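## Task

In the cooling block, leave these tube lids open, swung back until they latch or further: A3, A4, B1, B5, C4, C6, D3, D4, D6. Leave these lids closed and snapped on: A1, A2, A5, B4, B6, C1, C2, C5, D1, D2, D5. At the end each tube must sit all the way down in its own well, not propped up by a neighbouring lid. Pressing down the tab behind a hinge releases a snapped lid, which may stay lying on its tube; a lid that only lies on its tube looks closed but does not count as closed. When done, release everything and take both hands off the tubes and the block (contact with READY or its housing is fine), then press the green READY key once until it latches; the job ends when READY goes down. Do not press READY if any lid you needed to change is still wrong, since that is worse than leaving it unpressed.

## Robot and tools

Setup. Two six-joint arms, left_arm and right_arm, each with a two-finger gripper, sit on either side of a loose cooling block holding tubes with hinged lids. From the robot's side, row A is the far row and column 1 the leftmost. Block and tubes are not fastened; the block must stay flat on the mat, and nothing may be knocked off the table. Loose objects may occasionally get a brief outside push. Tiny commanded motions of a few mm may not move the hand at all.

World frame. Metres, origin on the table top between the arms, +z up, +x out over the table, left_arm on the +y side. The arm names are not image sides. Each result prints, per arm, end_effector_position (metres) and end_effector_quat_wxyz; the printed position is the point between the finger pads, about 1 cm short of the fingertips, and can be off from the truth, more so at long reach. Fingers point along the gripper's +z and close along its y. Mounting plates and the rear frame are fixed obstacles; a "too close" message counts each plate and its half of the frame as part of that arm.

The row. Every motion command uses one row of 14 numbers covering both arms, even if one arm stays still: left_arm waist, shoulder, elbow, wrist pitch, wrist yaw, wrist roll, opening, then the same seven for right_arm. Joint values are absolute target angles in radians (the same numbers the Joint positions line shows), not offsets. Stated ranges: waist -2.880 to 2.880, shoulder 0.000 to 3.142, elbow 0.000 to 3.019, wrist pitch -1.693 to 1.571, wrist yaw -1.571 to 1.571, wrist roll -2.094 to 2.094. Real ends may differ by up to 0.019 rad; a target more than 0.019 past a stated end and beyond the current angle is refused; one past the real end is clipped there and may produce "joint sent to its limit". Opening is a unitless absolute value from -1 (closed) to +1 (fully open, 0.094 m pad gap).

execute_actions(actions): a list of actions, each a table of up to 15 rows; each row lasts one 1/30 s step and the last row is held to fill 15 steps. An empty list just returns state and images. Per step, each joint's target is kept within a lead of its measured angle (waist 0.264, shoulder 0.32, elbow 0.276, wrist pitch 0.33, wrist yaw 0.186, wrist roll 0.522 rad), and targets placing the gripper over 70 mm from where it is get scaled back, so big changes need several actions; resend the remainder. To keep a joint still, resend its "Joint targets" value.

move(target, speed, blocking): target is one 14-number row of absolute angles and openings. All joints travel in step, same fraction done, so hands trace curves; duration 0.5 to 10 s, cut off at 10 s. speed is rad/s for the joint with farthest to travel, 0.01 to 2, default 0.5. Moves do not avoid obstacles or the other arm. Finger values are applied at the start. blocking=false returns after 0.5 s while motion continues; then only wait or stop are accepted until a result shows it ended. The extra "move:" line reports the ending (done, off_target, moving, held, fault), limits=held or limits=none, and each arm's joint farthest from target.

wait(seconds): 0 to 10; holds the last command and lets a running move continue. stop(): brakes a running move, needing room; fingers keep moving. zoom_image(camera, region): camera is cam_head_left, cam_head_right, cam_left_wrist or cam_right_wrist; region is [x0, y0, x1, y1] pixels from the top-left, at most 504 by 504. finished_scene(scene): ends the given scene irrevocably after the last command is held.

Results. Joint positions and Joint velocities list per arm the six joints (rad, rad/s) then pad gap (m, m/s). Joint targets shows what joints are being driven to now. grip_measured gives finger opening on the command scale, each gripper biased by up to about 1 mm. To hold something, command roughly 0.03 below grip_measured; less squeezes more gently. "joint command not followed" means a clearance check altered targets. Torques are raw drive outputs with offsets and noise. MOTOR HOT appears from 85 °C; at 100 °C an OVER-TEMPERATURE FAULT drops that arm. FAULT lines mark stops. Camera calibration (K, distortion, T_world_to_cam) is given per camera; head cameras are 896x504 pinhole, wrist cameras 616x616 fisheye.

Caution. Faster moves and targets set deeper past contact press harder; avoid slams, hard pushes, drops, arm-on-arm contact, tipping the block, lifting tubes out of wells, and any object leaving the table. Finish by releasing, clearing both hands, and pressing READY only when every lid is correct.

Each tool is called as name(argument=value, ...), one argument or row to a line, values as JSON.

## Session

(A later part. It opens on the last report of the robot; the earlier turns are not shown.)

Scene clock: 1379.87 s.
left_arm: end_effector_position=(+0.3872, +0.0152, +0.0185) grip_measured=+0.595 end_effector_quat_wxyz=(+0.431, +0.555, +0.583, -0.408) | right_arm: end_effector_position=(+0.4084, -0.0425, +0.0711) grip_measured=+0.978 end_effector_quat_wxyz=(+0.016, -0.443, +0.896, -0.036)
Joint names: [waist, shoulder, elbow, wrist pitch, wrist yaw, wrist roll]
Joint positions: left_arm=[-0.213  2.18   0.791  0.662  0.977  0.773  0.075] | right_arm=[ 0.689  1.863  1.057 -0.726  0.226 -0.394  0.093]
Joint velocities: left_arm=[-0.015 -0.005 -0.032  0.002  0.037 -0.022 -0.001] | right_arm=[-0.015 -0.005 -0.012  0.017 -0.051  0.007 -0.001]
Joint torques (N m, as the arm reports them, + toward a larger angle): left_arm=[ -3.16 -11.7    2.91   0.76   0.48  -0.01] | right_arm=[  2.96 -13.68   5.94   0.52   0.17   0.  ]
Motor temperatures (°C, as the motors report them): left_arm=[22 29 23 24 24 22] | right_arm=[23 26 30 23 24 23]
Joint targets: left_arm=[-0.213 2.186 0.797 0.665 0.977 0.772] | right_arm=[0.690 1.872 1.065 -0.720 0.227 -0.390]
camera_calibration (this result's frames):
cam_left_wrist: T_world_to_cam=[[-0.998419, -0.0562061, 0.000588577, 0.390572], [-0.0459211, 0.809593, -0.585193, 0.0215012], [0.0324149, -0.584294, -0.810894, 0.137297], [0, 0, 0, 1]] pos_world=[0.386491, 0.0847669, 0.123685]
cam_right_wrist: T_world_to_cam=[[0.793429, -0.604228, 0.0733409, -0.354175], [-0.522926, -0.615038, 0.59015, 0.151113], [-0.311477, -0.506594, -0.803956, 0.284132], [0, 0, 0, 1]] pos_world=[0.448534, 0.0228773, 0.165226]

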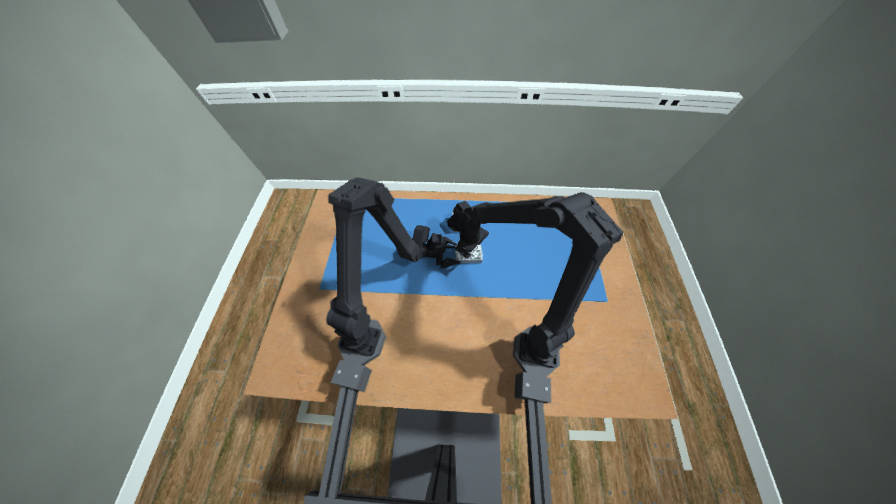

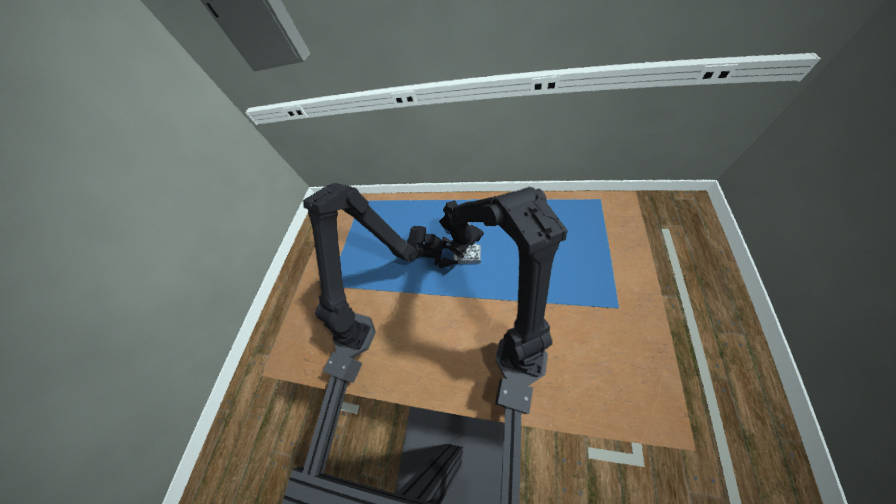

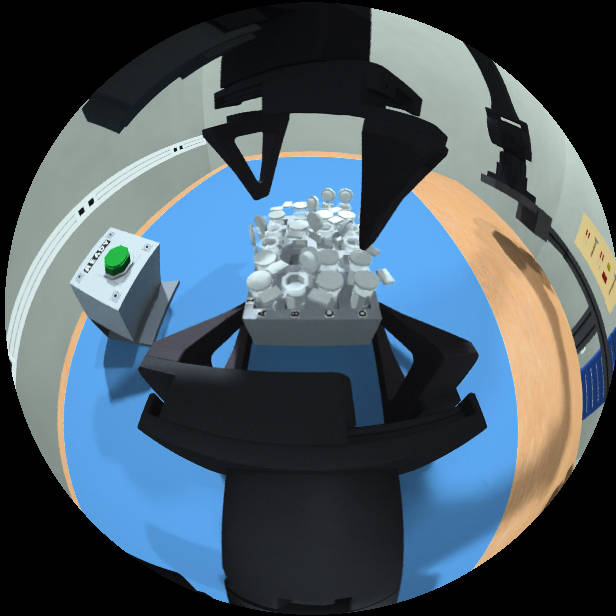

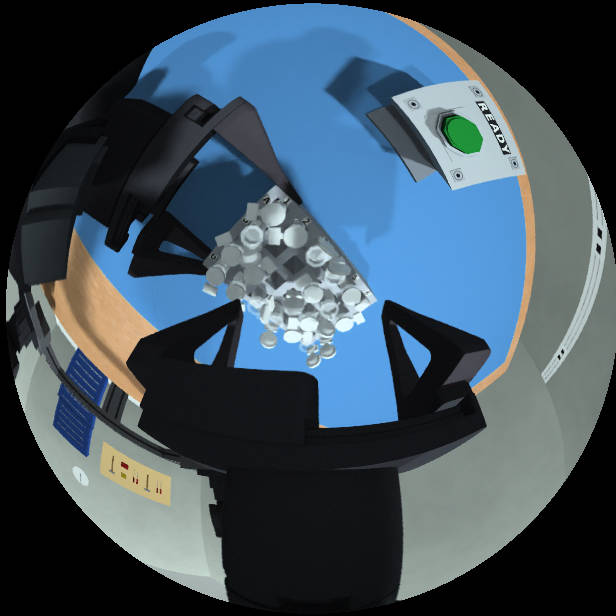

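execute_actions(
  actions=[
    [[-0.213,2.186,0.797,0.665,0.977,0.772,0.58, 0.685,1.866,1.07,-0.718,0.229,-0.39,0.94],[-0.213,2.186,0.797,0.665,0.977,0.772,0.58, 0.685,1.866,1.07,-0.718,0.229,-0.39,0.90],[-0.213,2.186,0.797,0.665,0.977,0.772,0.58, 0.685,1.866,1.07,-0.718,0.229,-0.39,0.86],[-0.213,2.186,0.797,0.665,0.977,0.772,0.58, 0.685,1.866,1.07,-0.718,0.229,-0.39,0.82],[-0.213,2.186,0.797,0.665,0.977,0.772,0.58, 0.685,1.866,1.07,-0.718,0.229,-0.39,0.78],[-0.213,2.186,0.797,0.665,0.977,0.772,0.58, 0.685,1.866,1.07,-0.718,0.229,-0.39,0.75],[-0.213,2.186,0.797,0.665,0.977,0.772,0.58, 0.685,1.866,1.07,-0.718,0.229,-0.39,0.72],[-0.213,2.186,0.797,0.665,0.977,0.772,0.58, 0.685,1.866,1.07,-0.718,0.229,-0.39,0.69],[-0.213,2.186,0.797,0.665,0.977,0.772,0.58, 0.685,1.866,1.07,-0.718,0.229,-0.39,0.665],[-0.213,2.186,0.797,0.665,0.977,0.772,0.58, 0.685,1.866,1.07,-0.718,0.229,-0.39,0.64],[-0.213,2.186,0.797,0.665,0.977,0.772,0.58, 0.685,1.866,1.07,-0.718,0.229,-0.39,0.615],[-0.213,2.186,0.797,0.665,0.977,0.772,0.58, 0.685,1.866,1.07,-0.718,0.229,-0.39,0.59],[-0.213,2.186,0.797,0.665,0.977,0.772,0.58, 0.685,1.866,1.07,-0.718,0.229,-0.39,0.565],[-0.213,2.186,0.797,0.665,0.977,0.772,0.58, 0.685,1.866,1.07,-0.718,0.229,-0.39,0.54],[-0.213,2.186,0.797,0.665,0.977,0.772,0.58, 0.685,1.866,1.07,-0.718,0.229,-0.39,0.52]],
    [[-0.213,2.186,0.797,0.665,0.977,0.772,0.58, 0.685,1.866,1.07,-0.718,0.230,-0.39,0.50],[-0.213,2.186,0.797,0.665,0.977,0.772,0.58, 0.685,1.866,1.07,-0.718,0.230,-0.39,0.48],[-0.213,2.186,0.797,0.665,0.977,0.772,0.58, 0.685,1.866,1.07,-0.718,0.230,-0.39,0.46],[-0.213,2.186,0.797,0.665,0.977,0.772,0.58, 0.685,1.866,1.07,-0.718,0.230,-0.39,0.44],[-0.213,2.186,0.797,0.665,0.977,0.772,0.58, 0.685,1.866,1.07,-0.718,0.230,-0.39,0.42],[-0.213,2.186,0.797,0.665,0.977,0.772,0.58, 0.685,1.866,1.07,-0.718,0.230,-0.39,0.40],[-0.213,2.186,0.797,0.665,0.977,0.772,0.58, 0.685,1.866,1.07,-0.718,0.230,-0.39,0.38],[-0.213,2.186,0.797,0.665,0.977,0.772,0.58, 0.685,1.866,1.07,-0.718,0.230,-0.39,0.36],[-0.213,2.186,0.797,0.665,0.977,0.772,0.58, 0.685,1.866,1.07,-0.718,0.230,-0.39,0.34],[-0.213,2.186,0.797,0.665,0.977,0.772,0.58, 0.685,1.866,1.07,-0.718,0.230,-0.39,0.32],[-0.213,2.186,0.797,0.665,0.977,0.772,0.58, 0.685,1.866,1.07,-0.718,0.230,-0.39,0.30]],
  ],
)

zoom_image(
  camera="cam_right_wrist",
  region=[230, 265, 380, 355],
)

zoom_image(
  camera="cam_left_wrist",
  region=[285, 185, 405, 285],
)

Scene clock: 1400.30 s.
left_arm: end_effector_position=(+0.3872, +0.0152, +0.0185) grip_measured=+0.595 end_effector_quat_wxyz=(+0.431, +0.554, +0.583, -0.408) | right_arm: end_effector_position=(+0.4080, -0.0419, +0.0711) grip_measured=+0.303 end_effector_quat_wxyz=(+0.016, -0.443, +0.896, -0.034)
Joint names: [waist, shoulder, elbow, wrist pitch, wrist yaw, wrist roll]
Joint positions: left_arm=[-0.213  2.18   0.791  0.662  0.976  0.773  0.075] | right_arm=[ 0.689  1.863  1.057 -0.726  0.222 -0.394  0.061]
Joint velocities: left_arm=[ 0.005  0.005 -0.017  0.002  0.037  0.007 -0.   ] | right_arm=[ 0.005  0.005  0.007 -0.017 -0.051  0.007  0.   ]
Joint torques (N m, as the arm reports them, + toward a larger angle): left_arm=[ -3.29 -11.55   2.96   0.84   0.5   -0.01] | right_arm=[  2.37 -13.88   6.1    0.58   0.44  -0.03]
Motor temperatures (°C, as the motors report them): left_arm=[22 29 23 24 24 22] | right_arm=[23 26 31 23 24 23]
Joint targets: left_arm=[-0.213 2.186 0.797 0.665 0.977 0.772] | right_arm=[0.685 1.866 1.070 -0.718 0.230 -0.390]
camera_calibration (this result's frames):
cam_left_wrist: T_world_to_cam=[[-0.998398, -0.0565796, 0.000870924, 0.390611], [-0.0463976, 0.809723, -0.584976, 0.0216434], [0.0323925, -0.584079, -0.81105, 0.137277], [0, 0, 0, 1]] pos_world=[0.386542, 0.0847562, 0.123659]
cam_right_wrist: T_world_to_cam=[[0.793628, -0.604383, 0.0698291, -0.353408], [-0.521735, -0.617036, 0.589117, 0.150822], [-0.312965, -0.503972, -0.805025, 0.285072], [0, 0, 0, 1]] pos_world=[0.448381, 0.0231371, 0.165316]

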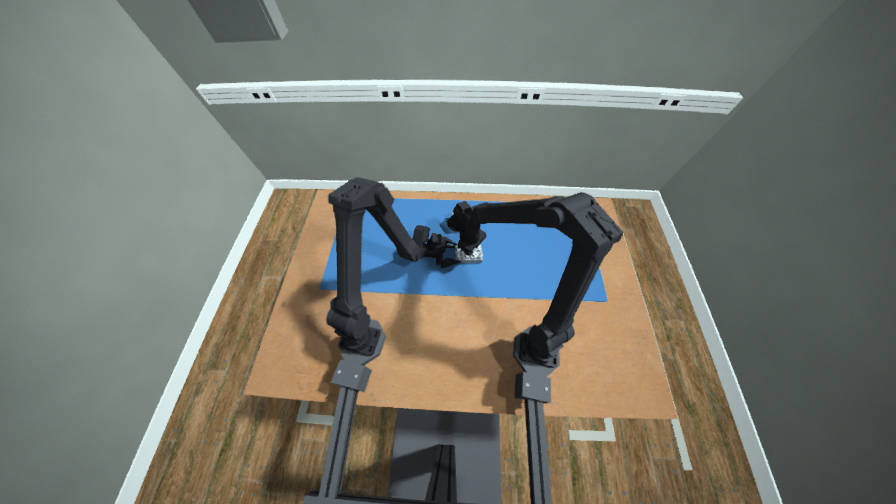

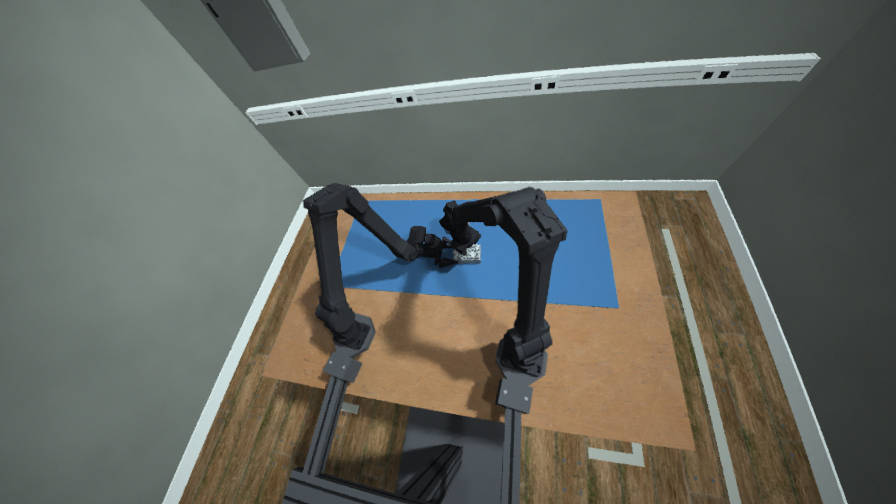

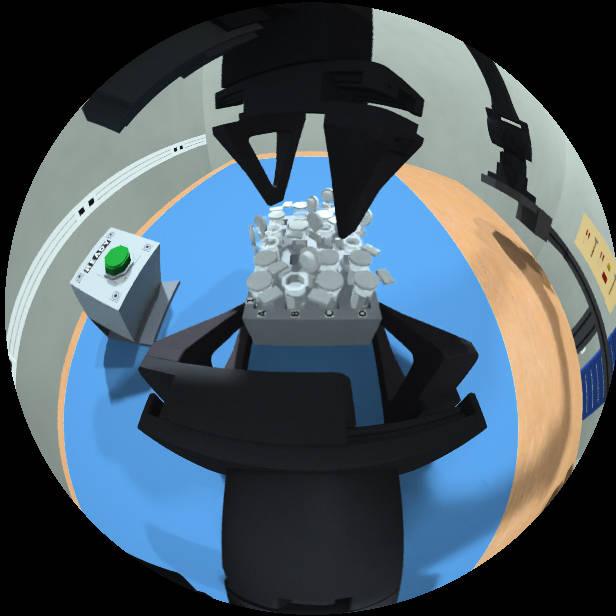

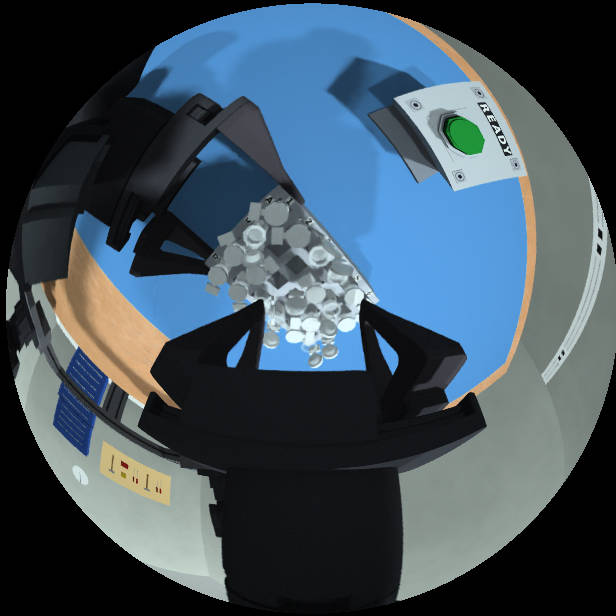

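Region (230, 265, 380, 355) of cam_right_wrist's 616x616 image, scaled by 3.360, with more detail than that image has; it fills the top 302 rows of this view, and the rest is white.

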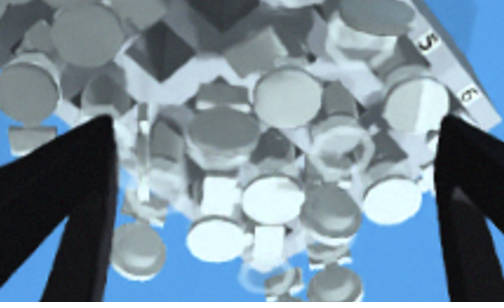

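Region (285, 185, 405, 285) of cam_left_wrist's 616x616 image, scaled by 4.200, with more detail than that image has.

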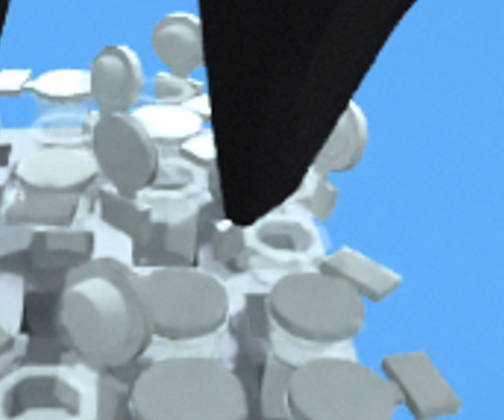

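execute_actions(
  actions=[
    [[-0.213,2.186,0.797,0.665,0.977,0.772,0.58, 0.685,1.866,1.07,-0.718,0.232,-0.39,0.285],[-0.213,2.186,0.797,0.665,0.977,0.772,0.58, 0.685,1.866,1.07,-0.718,0.232,-0.39,0.27],[-0.213,2.186,0.797,0.665,0.977,0.772,0.58, 0.685,1.866,1.07,-0.718,0.232,-0.39,0.255],[-0.213,2.186,0.797,0.665,0.977,0.772,0.58, 0.685,1.866,1.07,-0.718,0.232,-0.39,0.24],[-0.213,2.186,0.797,0.665,0.977,0.772,0.58, 0.685,1.866,1.07,-0.718,0.232,-0.39,0.225],[-0.213,2.186,0.797,0.665,0.977,0.772,0.58, 0.685,1.866,1.07,-0.718,0.232,-0.39,0.21],[-0.213,2.186,0.797,0.665,0.977,0.772,0.58, 0.685,1.866,1.07,-0.718,0.232,-0.39,0.195],[-0.213,2.186,0.797,0.665,0.977,0.772,0.58, 0.685,1.866,1.07,-0.718,0.232,-0.39,0.185],[-0.213,2.186,0.797,0.665,0.977,0.772,0.58, 0.685,1.866,1.07,-0.718,0.232,-0.39,0.185],[-0.213,2.186,0.797,0.665,0.977,0.772,0.58, 0.685,1.866,1.07,-0.718,0.232,-0.39,0.185],[-0.213,2.186,0.797,0.665,0.977,0.772,0.58, 0.685,1.866,1.07,-0.718,0.228,-0.39,0.22],[-0.213,2.186,0.797,0.665,0.977,0.772,0.58, 0.685,1.866,1.07,-0.718,0.226,-0.39,0.27],[-0.213,2.186,0.797,0.665,0.977,0.772,0.58, 0.685,1.866,1.07,-0.718,0.226,-0.39,0.33],[-0.213,2.186,0.797,0.665,0.977,0.772,0.58, 0.685,1.866,1.07,-0.718,0.226,-0.39,0.40],[-0.213,2.186,0.797,0.665,0.977,0.772,0.58, 0.685,1.860,1.07,-0.718,0.226,-0.39,0.48]],
    [[-0.213,2.186,0.797,0.665,0.977,0.772,0.58, 0.685,1.853,1.07,-0.718,0.226,-0.39,0.56],[-0.213,2.186,0.797,0.665,0.977,0.772,0.58, 0.685,1.847,1.07,-0.718,0.226,-0.39,0.64],[-0.213,2.186,0.797,0.665,0.977,0.772,0.58, 0.685,1.841,1.07,-0.718,0.226,-0.39,0.72],[-0.213,2.186,0.797,0.665,0.977,0.772,0.58, 0.685,1.835,1.07,-0.718,0.226,-0.39,0.80],[-0.213,2.186,0.797,0.665,0.977,0.772,0.58, 0.685,1.829,1.07,-0.718,0.226,-0.39,0.88],[-0.213,2.186,0.797,0.665,0.977,0.772,0.58, 0.685,1.823,1.07,-0.718,0.226,-0.39,0.96],[-0.213,2.186,0.797,0.665,0.977,0.772,0.58, 0.685,1.817,1.07,-0.718,0.226,-0.39,0.98],[-0.213,2.186,0.797,0.665,0.977,0.772,0.58, 0.685,1.811,1.07,-0.718,0.226,-0.39,0.98],[-0.213,2.186,0.797,0.665,0.977,0.772,0.58, 0.685,1.805,1.07,-0.718,0.226,-0.39,0.98],[-0.213,2.186,0.797,0.665,0.977,0.772,0.58, 0.685,1.799,1.07,-0.718,0.226,-0.39,0.98],[-0.213,2.186,0.797,0.665,0.977,0.772,0.58, 0.685,1.793,1.07,-0.718,0.226,-0.39,0.98],[-0.213,2.186,0.797,0.665,0.977,0.772,0.58, 0.685,1.789,1.07,-0.718,0.226,-0.39,0.98]],
  ],
)

zoom_image(
  camera="cam_right_wrist",
  region=[200, 195, 370, 360],
)

zoom_image(
  camera="cam_left_wrist",
  region=[240, 180, 400, 310],
)

Scene clock: 1421.23 s.
left_arm: end_effector_position=(+0.3873, +0.0152, +0.0184) grip_measured=+0.595 end_effector_quat_wxyz=(+0.430, +0.554, +0.584, -0.408) | right_arm: end_effector_position=(+0.4202, -0.0399, +0.1025) grip_measured=+0.978 end_effector_quat_wxyz=(+0.050, -0.437, +0.897, -0.033)
Joint names: [waist, shoulder, elbow, wrist pitch, wrist yaw, wrist roll]
Joint positions: left_arm=[-0.213  2.18   0.791  0.662  0.975  0.772  0.075] | right_arm=[ 0.69   1.792  1.057 -0.726  0.223 -0.394  0.093]
Joint velocities: left_arm=[ 0.005  0.005 -0.012  0.002  0.037 -0.051  0.   ] | right_arm=[-0.015 -0.122  0.002  0.007  0.022  0.022 -0.001]
Joint torques (N m, as the arm reports them, + toward a larger angle): left_arm=[ -3.24 -11.21   2.88   0.82   0.53   0.  ] | right_arm=[  1.62 -13.95   6.4    0.55   0.24   0.  ]
Motor temperatures (°C, as the motors report them): left_arm=[22 29 23 24 24 22] | right_arm=[23 26 31 23 24 23]
Joint targets: left_arm=[-0.213 2.186 0.797 0.665 0.977 0.772] | right_arm=[0.685 1.789 1.070 -0.718 0.226 -0.390]
camera_calibration (this result's frames):
cam_left_wrist: T_world_to_cam=[[-0.99834, -0.0575883, 0.00135287, 0.390736], [-0.0475232, 0.810126, -0.584326, 0.0219523], [0.0325543, -0.58342, -0.811518, 0.13713], [0, 0, 0, 1]] pos_world=[0.386666, 0.0847223, 0.123582]
cam_right_wrist: T_world_to_cam=[[0.782789, -0.614723, 0.0967322, -0.362674], [-0.561722, -0.631122, 0.534933, 0.161689], [-0.267786, -0.473077, -0.839339, 0.300978], [0, 0, 0, 1]] pos_world=[0.455319, 0.0214872, 0.201212]

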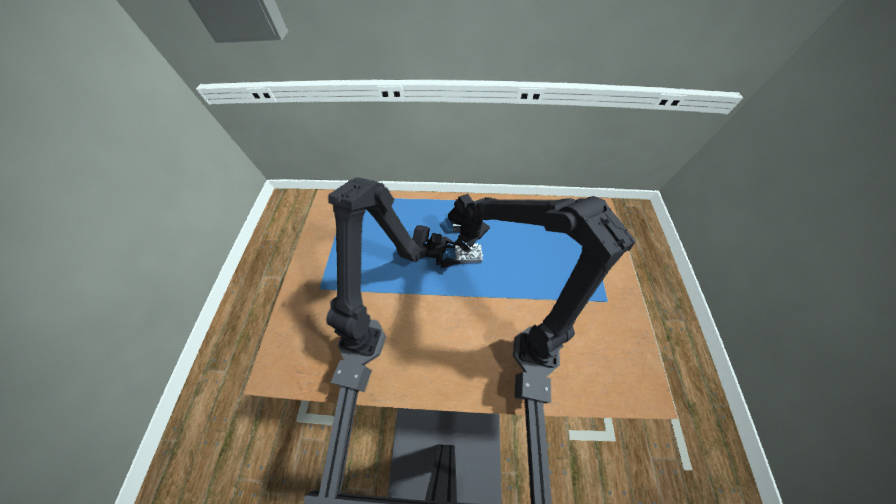

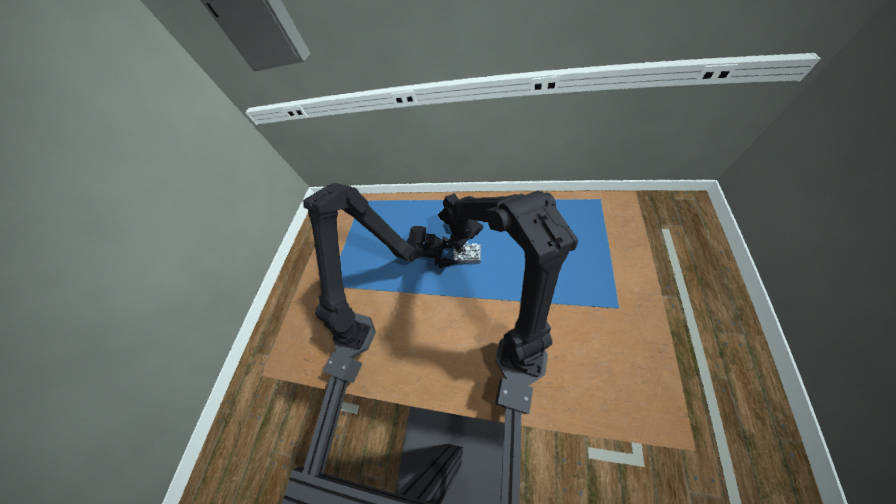

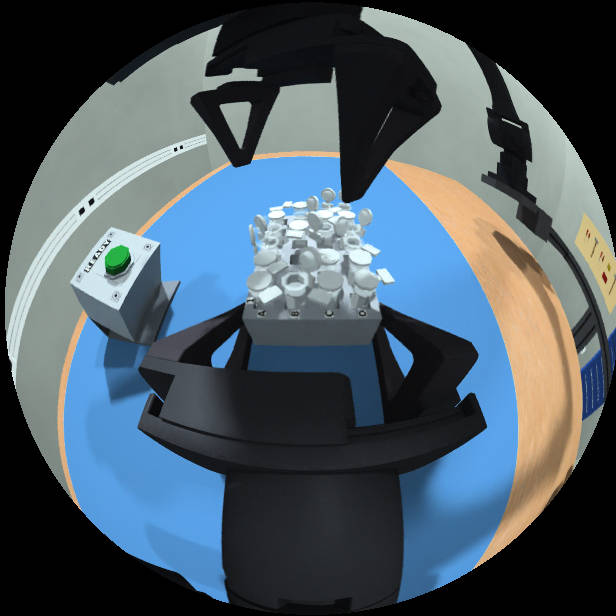

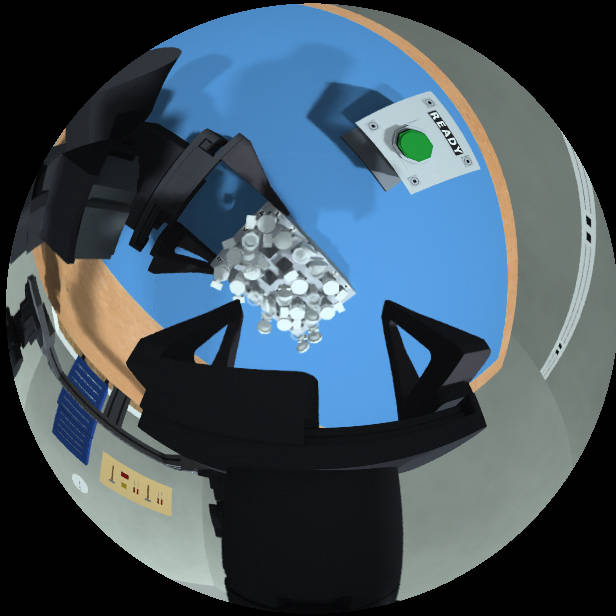

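Region (200, 195, 370, 360) of cam_right_wrist's 616x616 image, scaled by 2.965, with more detail than that image has; it fills the top 489 rows of this view, and the rest is white.

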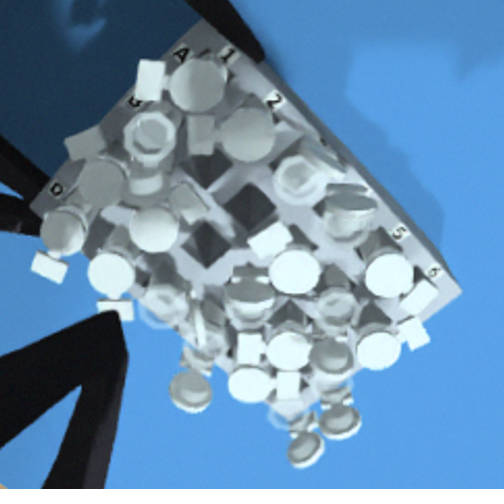

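Region (240, 180, 400, 310) of cam_left_wrist's 616x616 image, scaled by 3.150, with more detail than that image has; it fills the top 410 rows of this view, and the rest is white.

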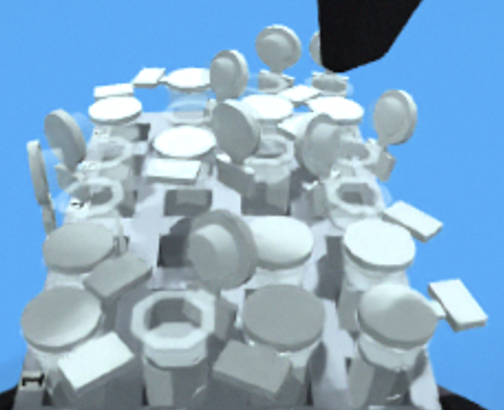

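execute_actions(
  actions=[],
)

Scene clock: 1438.30 s.
left_arm: end_effector_position=(+0.3873, +0.0152, +0.0184) grip_measured=+0.595 end_effector_quat_wxyz=(+0.430, +0.554, +0.584, -0.408) | right_arm: end_effector_position=(+0.4210, -0.0399, +0.1046) grip_measured=+0.978 end_effector_quat_wxyz=(+0.052, -0.437, +0.898, -0.032)
Joint names: [waist, shoulder, elbow, wrist pitch, wrist yaw, wrist roll]
Joint positions: left_arm=[-0.213  2.18   0.791  0.662  0.975  0.772  0.075] | right_arm=[ 0.69   1.788  1.057 -0.726  0.223 -0.394  0.093]
Joint velocities: left_arm=[ 0.005 -0.005 -0.002 -0.012 -0.007  0.051 -0.001] | right_arm=[ 0.005 -0.005  0.017  0.002  0.022 -0.037 -0.001]
Joint torques (N m, as the arm reports them, + toward a larger angle): left_arm=[ -2.95 -11.21   2.93   0.78   0.54   0.01] | right_arm=[  2.31 -14.42   6.52   0.66   0.21  -0.01]
Motor temperatures (°C, as the motors report them): left_arm=[22 29 23 24 24 22] | right_arm=[23 26 32 23 24 23]
Joint targets: left_arm=[-0.213 2.186 0.797 0.665 0.977 0.772] | right_arm=[0.685 1.789 1.070 -0.718 0.226 -0.390]
camera_calibration (this result's frames):
cam_left_wrist: T_world_to_cam=[[-0.99834, -0.0575883, 0.00135287, 0.390736], [-0.0475232, 0.810126, -0.584326, 0.0219523], [0.0325543, -0.58342, -0.811518, 0.13713], [0, 0, 0, 1]] pos_world=[0.386666, 0.0847223, 0.123582]
cam_right_wrist: T_world_to_cam=[[0.781985, -0.615485, 0.0983763, -0.363274], [-0.564238, -0.631955, 0.531289, 0.162446], [-0.264831, -0.470968, -0.841459, 0.302008], [0, 0, 0, 1]] pos_world=[0.455714, 0.0213046, 0.20356]

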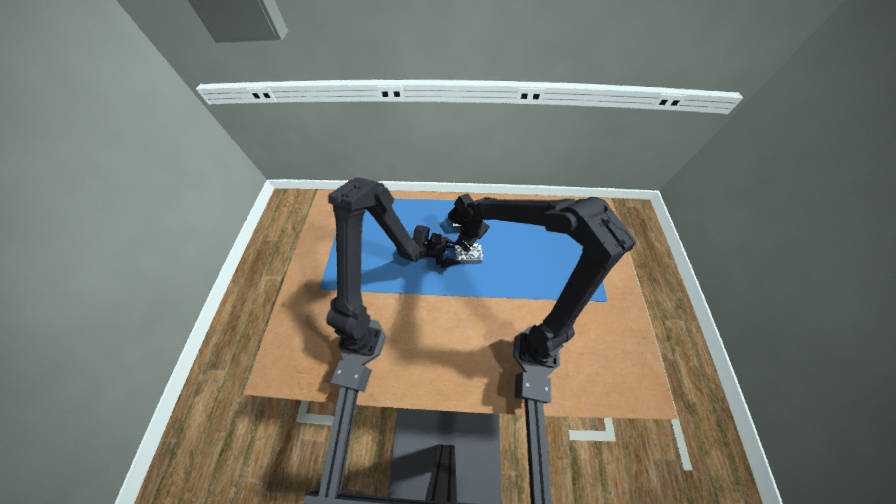

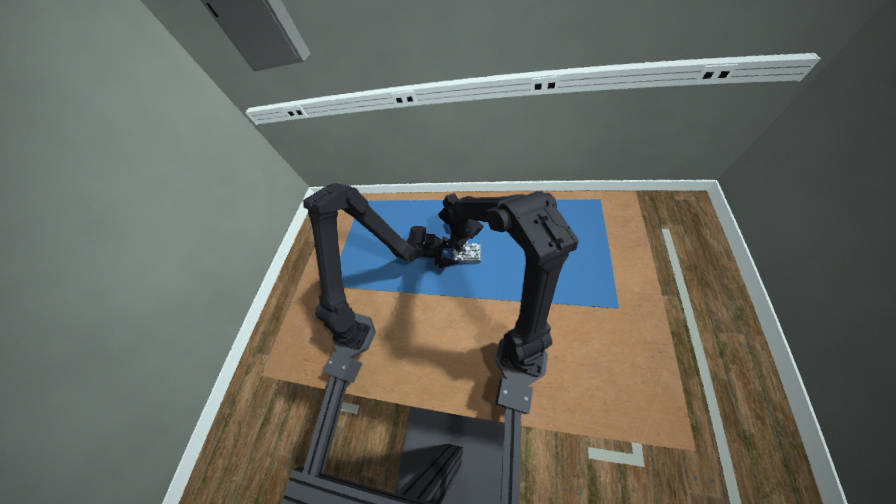

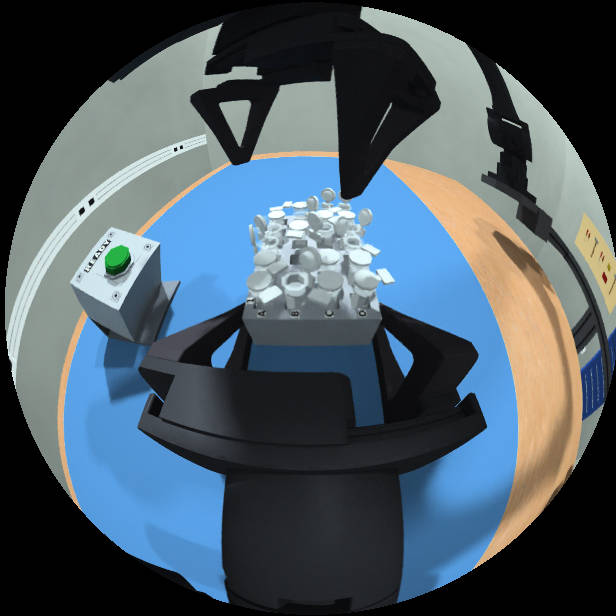

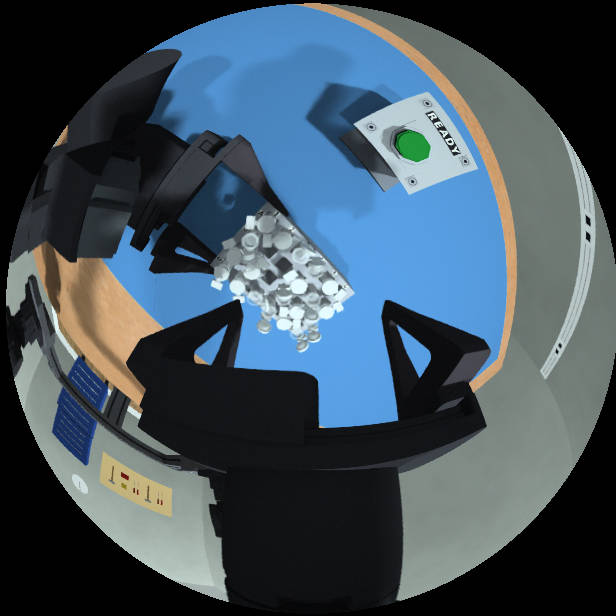

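zoom_image(
  camera="cam_left_wrist",
  region=[240, 180, 400, 310],
)

zoom_image(
  camera="cam_right_wrist",
  region=[200, 195, 365, 360],
)

Region (240, 180, 400, 310) of cam_left_wrist's 616x616 image, scaled by 3.150, with more detail than that image has; it fills the top 410 rows of this view, and the rest is white.

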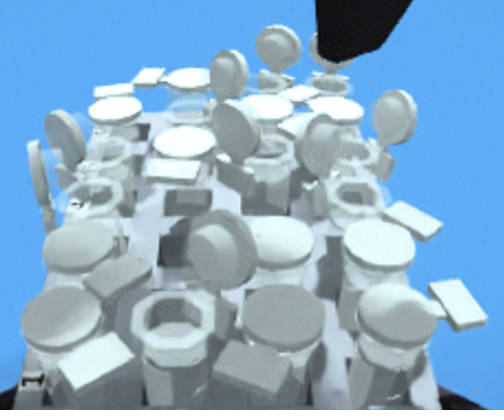

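Region (200, 195, 365, 360) of cam_right_wrist's 616x616 image, scaled by 3.055, with more detail than that image has.

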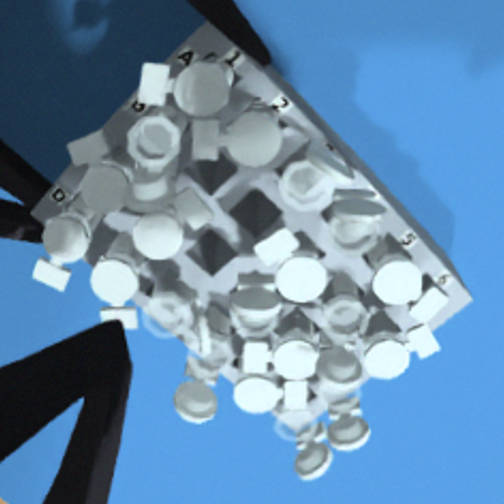

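move(
  target=[-0.213,2.186,0.797,0.665,0.977,0.772,0.58, 0.714,1.868,1.154,-0.69,0.226,-0.72,0.98],
  speed=0.3,
)

zoom_image(
  camera="cam_left_wrist",
  region=[240, 170, 400, 310],
)

Scene clock: 1494.53 s.
left_arm: end_effector_position=(+0.3873, +0.0152, +0.0184) grip_measured=+0.595 end_effector_quat_wxyz=(+0.430, +0.554, +0.584, -0.408) | right_arm: end_effector_position=(+0.4358, -0.0238, +0.0913) grip_measured=+0.978 end_effector_quat_wxyz=(+0.050, -0.576, +0.815, -0.040)
Joint names: [waist, shoulder, elbow, wrist pitch, wrist yaw, wrist roll]
Joint positions: left_arm=[-0.213  2.18   0.791  0.662  0.975  0.772  0.075] | right_arm=[ 0.698  1.853  1.11  -0.708  0.223 -0.711  0.093]
Joint velocities: left_arm=[-0.015 -0.015 -0.022 -0.017 -0.037  0.051  0.001] | right_arm=[-0.015  0.005 -0.012  0.012 -0.007 -0.022  0.001]
Joint torques (N m, as the arm reports them, + toward a larger angle): left_arm=[ -3.18 -11.56   2.93   0.84   0.54  -0.02] | right_arm=[  4.16 -14.41   8.25   1.23   0.16  -0.12]
Motor temperatures (°C, as the motors report them): left_arm=[22 29 23 24 24 22] | right_arm=[23 26 32 23 24 23]
Joint targets: left_arm=[-0.213 2.186 0.797 0.665 0.977 0.772] | right_arm=[0.714 1.868 1.154 -0.690 0.226 -0.720]
move: off_target (right_arm); limits=none; left_arm: farthest joint: the shoulder, 0.006 radians from its target (0.006 radians at the start); right_arm: farthest joint: the elbow, 0.044 radians from its target (0.097 radians at the start)
camera_calibration (this result's frames):
cam_left_wrist: T_world_to_cam=[[-0.99834, -0.0575883, 0.00135287, 0.390736], [-0.0475232, 0.810126, -0.584326, 0.0219523], [0.0325543, -0.58342, -0.811518, 0.13713], [0, 0, 0, 1]] pos_world=[0.386666, 0.0847223, 0.123582]
cam_right_wrist: T_world_to_cam=[[0.93577, -0.332472, 0.117464, -0.425749], [-0.339368, -0.758738, 0.556009, 0.0847329], [-0.0957328, -0.56016, -0.822834, 0.224785], [0, 0, 0, 1]] pos_world=[0.448678, 0.0486561, 0.187859]

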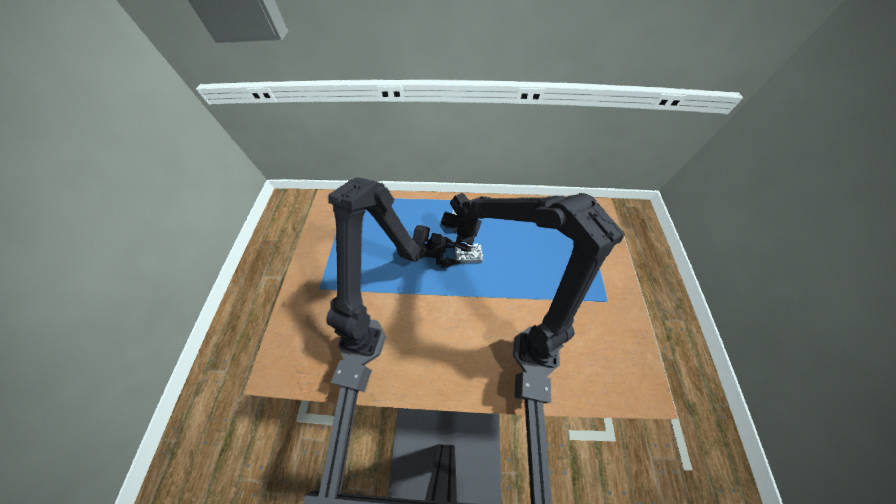

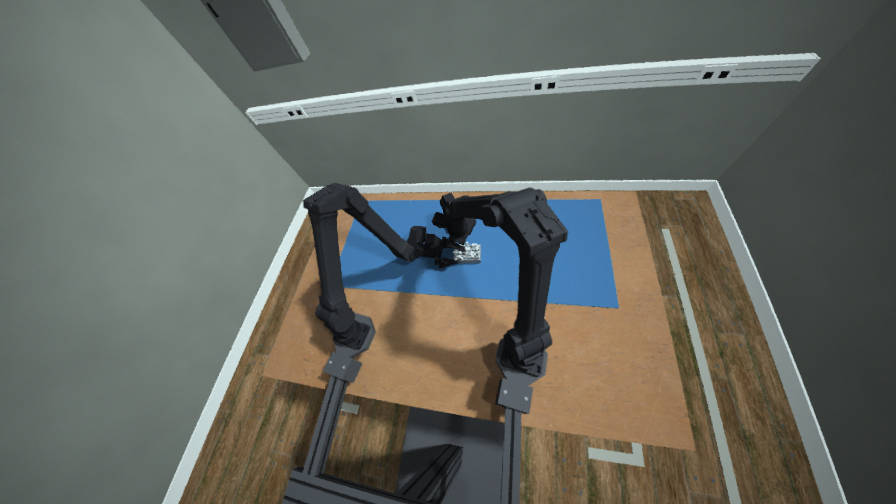

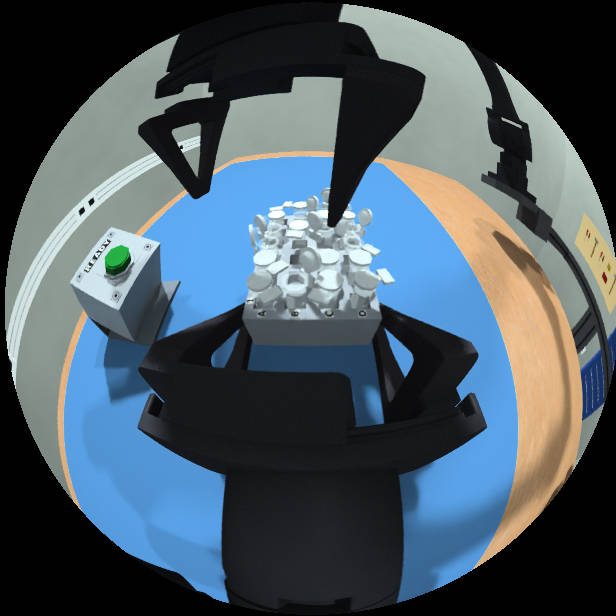

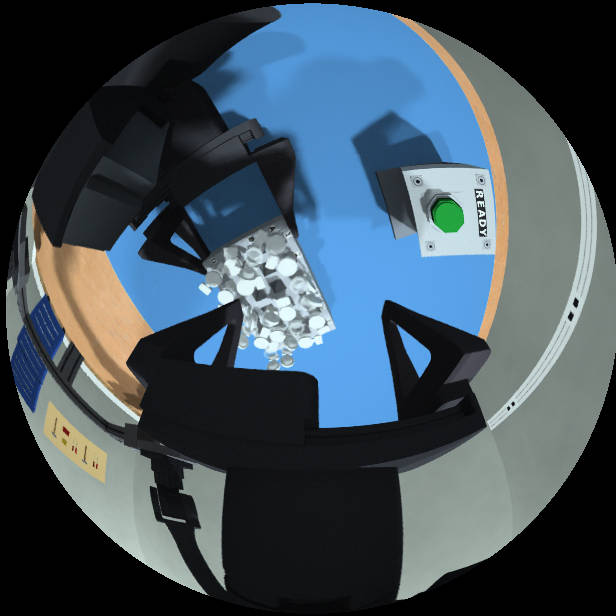

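Region (240, 170, 400, 310) of cam_left_wrist's 616x616 image, scaled by 3.150, with more detail than that image has; it fills the top 441 rows of this view, and the rest is white.

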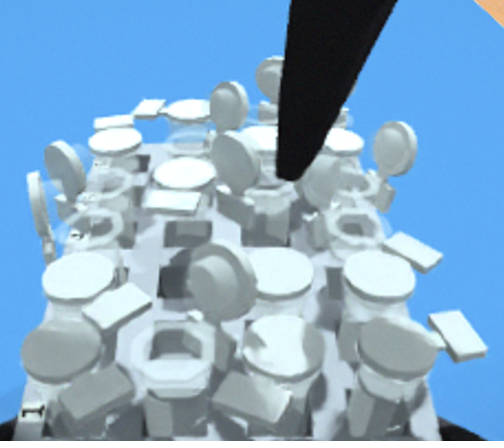

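move(
  target=[-0.213,2.186,0.797,0.665,0.977,0.772,0.58, 0.714,1.905,1.12,-0.65,0.226,-0.72,0.98],
  speed=0.05,
)

zoom_image(
  camera="cam_left_wrist",
  region=[260, 200, 400, 300],
)

zoom_image(
  camera="cam_right_wrist",
  region=[180, 220, 320, 340],
)

Scene clock: 1499.83 s.
left_arm: end_effector_position=(+0.3873, +0.0152, +0.0184) grip_measured=+0.595 end_effector_quat_wxyz=(+0.430, +0.554, +0.584, -0.408) | right_arm: end_effector_position=(+0.4372, -0.0200, +0.0746) grip_measured=+0.978 end_effector_quat_wxyz=(+0.051, -0.576, +0.815, -0.040)
Joint names: [waist, shoulder, elbow, wrist pitch, wrist yaw, wrist roll]
Joint positions: left_arm=[-0.213  2.18   0.791  0.662  0.975  0.772  0.075] | right_arm=[ 0.698  1.89   1.11  -0.669  0.223 -0.711  0.093]
Joint velocities: left_arm=[-0.015 -0.015 -0.002  0.007 -0.037  0.037 -0.   ] | right_arm=[-0.005  0.005  0.007 -0.007  0.007 -0.022  0.001]
Joint torques (N m, as the arm reports them, + toward a larger angle): left_arm=[ -3.16 -11.45   2.95   0.74   0.56   0.  ] | right_arm=[  3.57 -13.88   6.28   1.04   0.2   -0.14]
Motor temperatures (°C, as the motors report them): left_arm=[22 29 23 24 24 22] | right_arm=[23 26 33 23 24 23]
Joint targets: left_arm=[-0.213 2.186 0.797 0.665 0.977 0.772] | right_arm=[0.714 1.905 1.120 -0.650 0.226 -0.720]
move: done; limits=none; left_arm: farthest joint: the shoulder, 0.006 radians from its target (0.006 radians at the start); right_arm: farthest joint: the wrist pitch, 0.019 radians from its target (0.058 radians at the start)
camera_calibration (this result's frames):
cam_left_wrist: T_world_to_cam=[[-0.99834, -0.0575883, 0.00135287, 0.390736], [-0.0475232, 0.810126, -0.584326, 0.0219523], [0.0325543, -0.58342, -0.811518, 0.13713], [0, 0, 0, 1]] pos_world=[0.386666, 0.0847223, 0.123582]
cam_right_wrist: T_world_to_cam=[[0.935735, -0.332135, 0.118683, -0.423908], [-0.339907, -0.759381, 0.554801, 0.0977338], [-0.0941431, -0.559488, -0.823475, 0.21265], [0, 0, 0, 1]] pos_world=[0.449906, 0.0523975, 0.1712]

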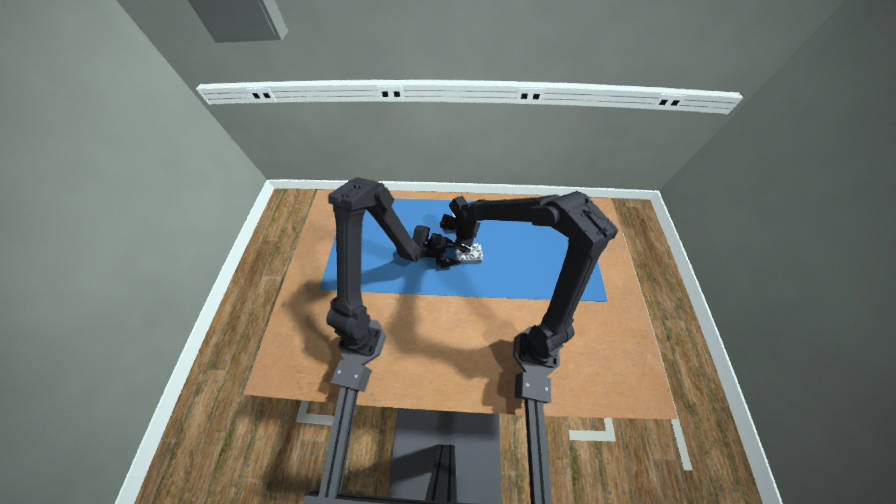

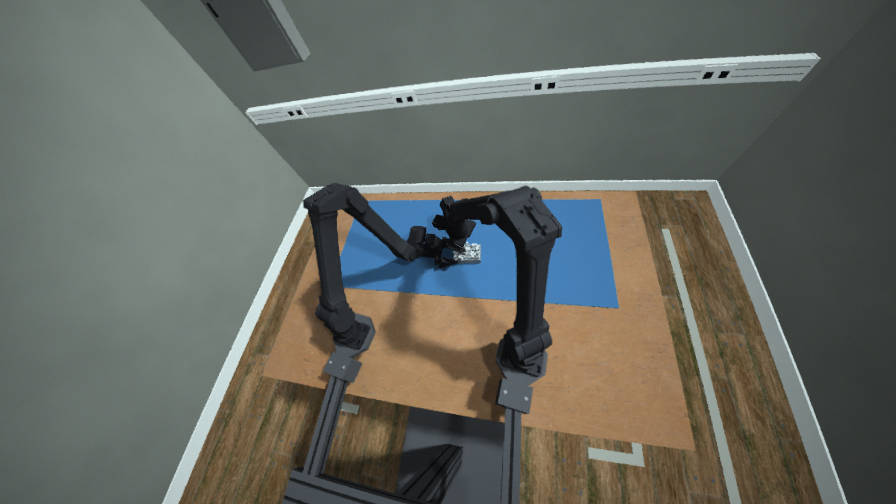

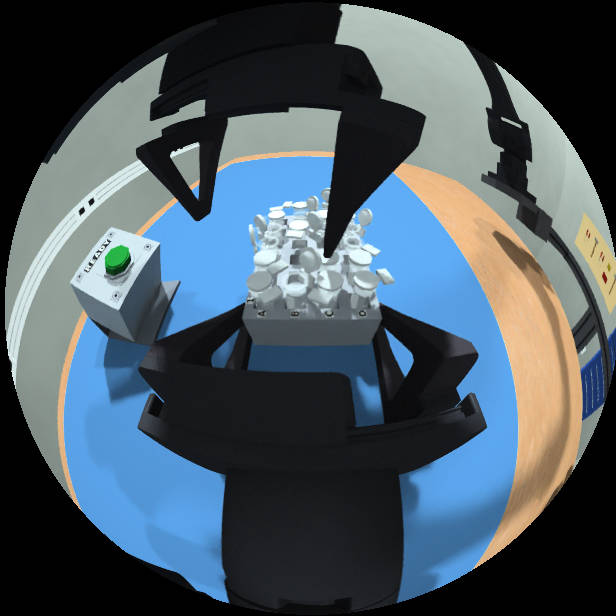

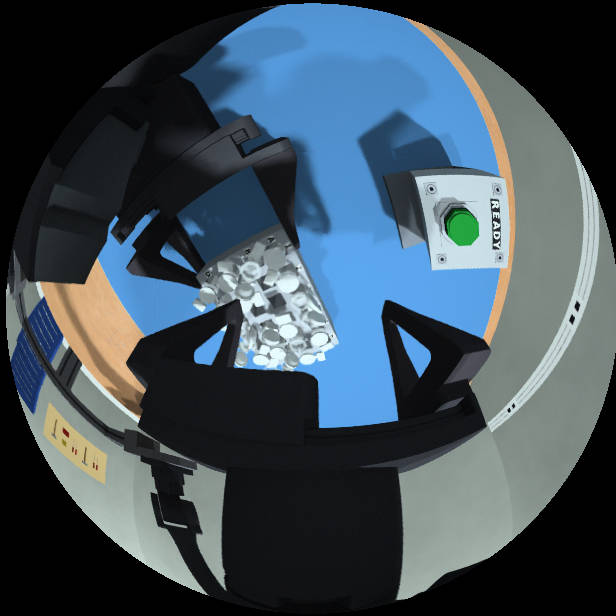

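Region (260, 200, 400, 300) of cam_left_wrist's 616x616 image, scaled by 3.600, with more detail than that image has; it fills the top 360 rows of this view, and the rest is white.

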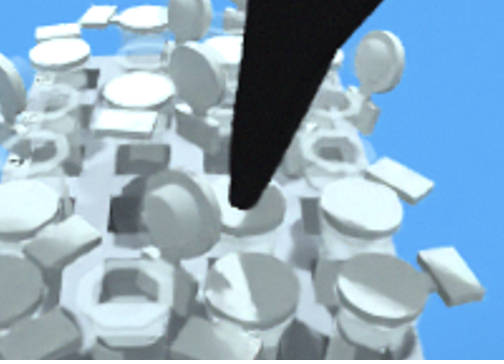

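Region (180, 220, 320, 340) of cam_right_wrist's 616x616 image, scaled by 3.600, with more detail than that image has; it fills the top 432 rows of this view, and the rest is white.

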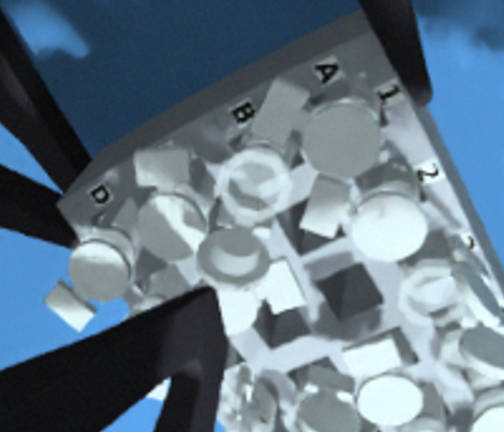

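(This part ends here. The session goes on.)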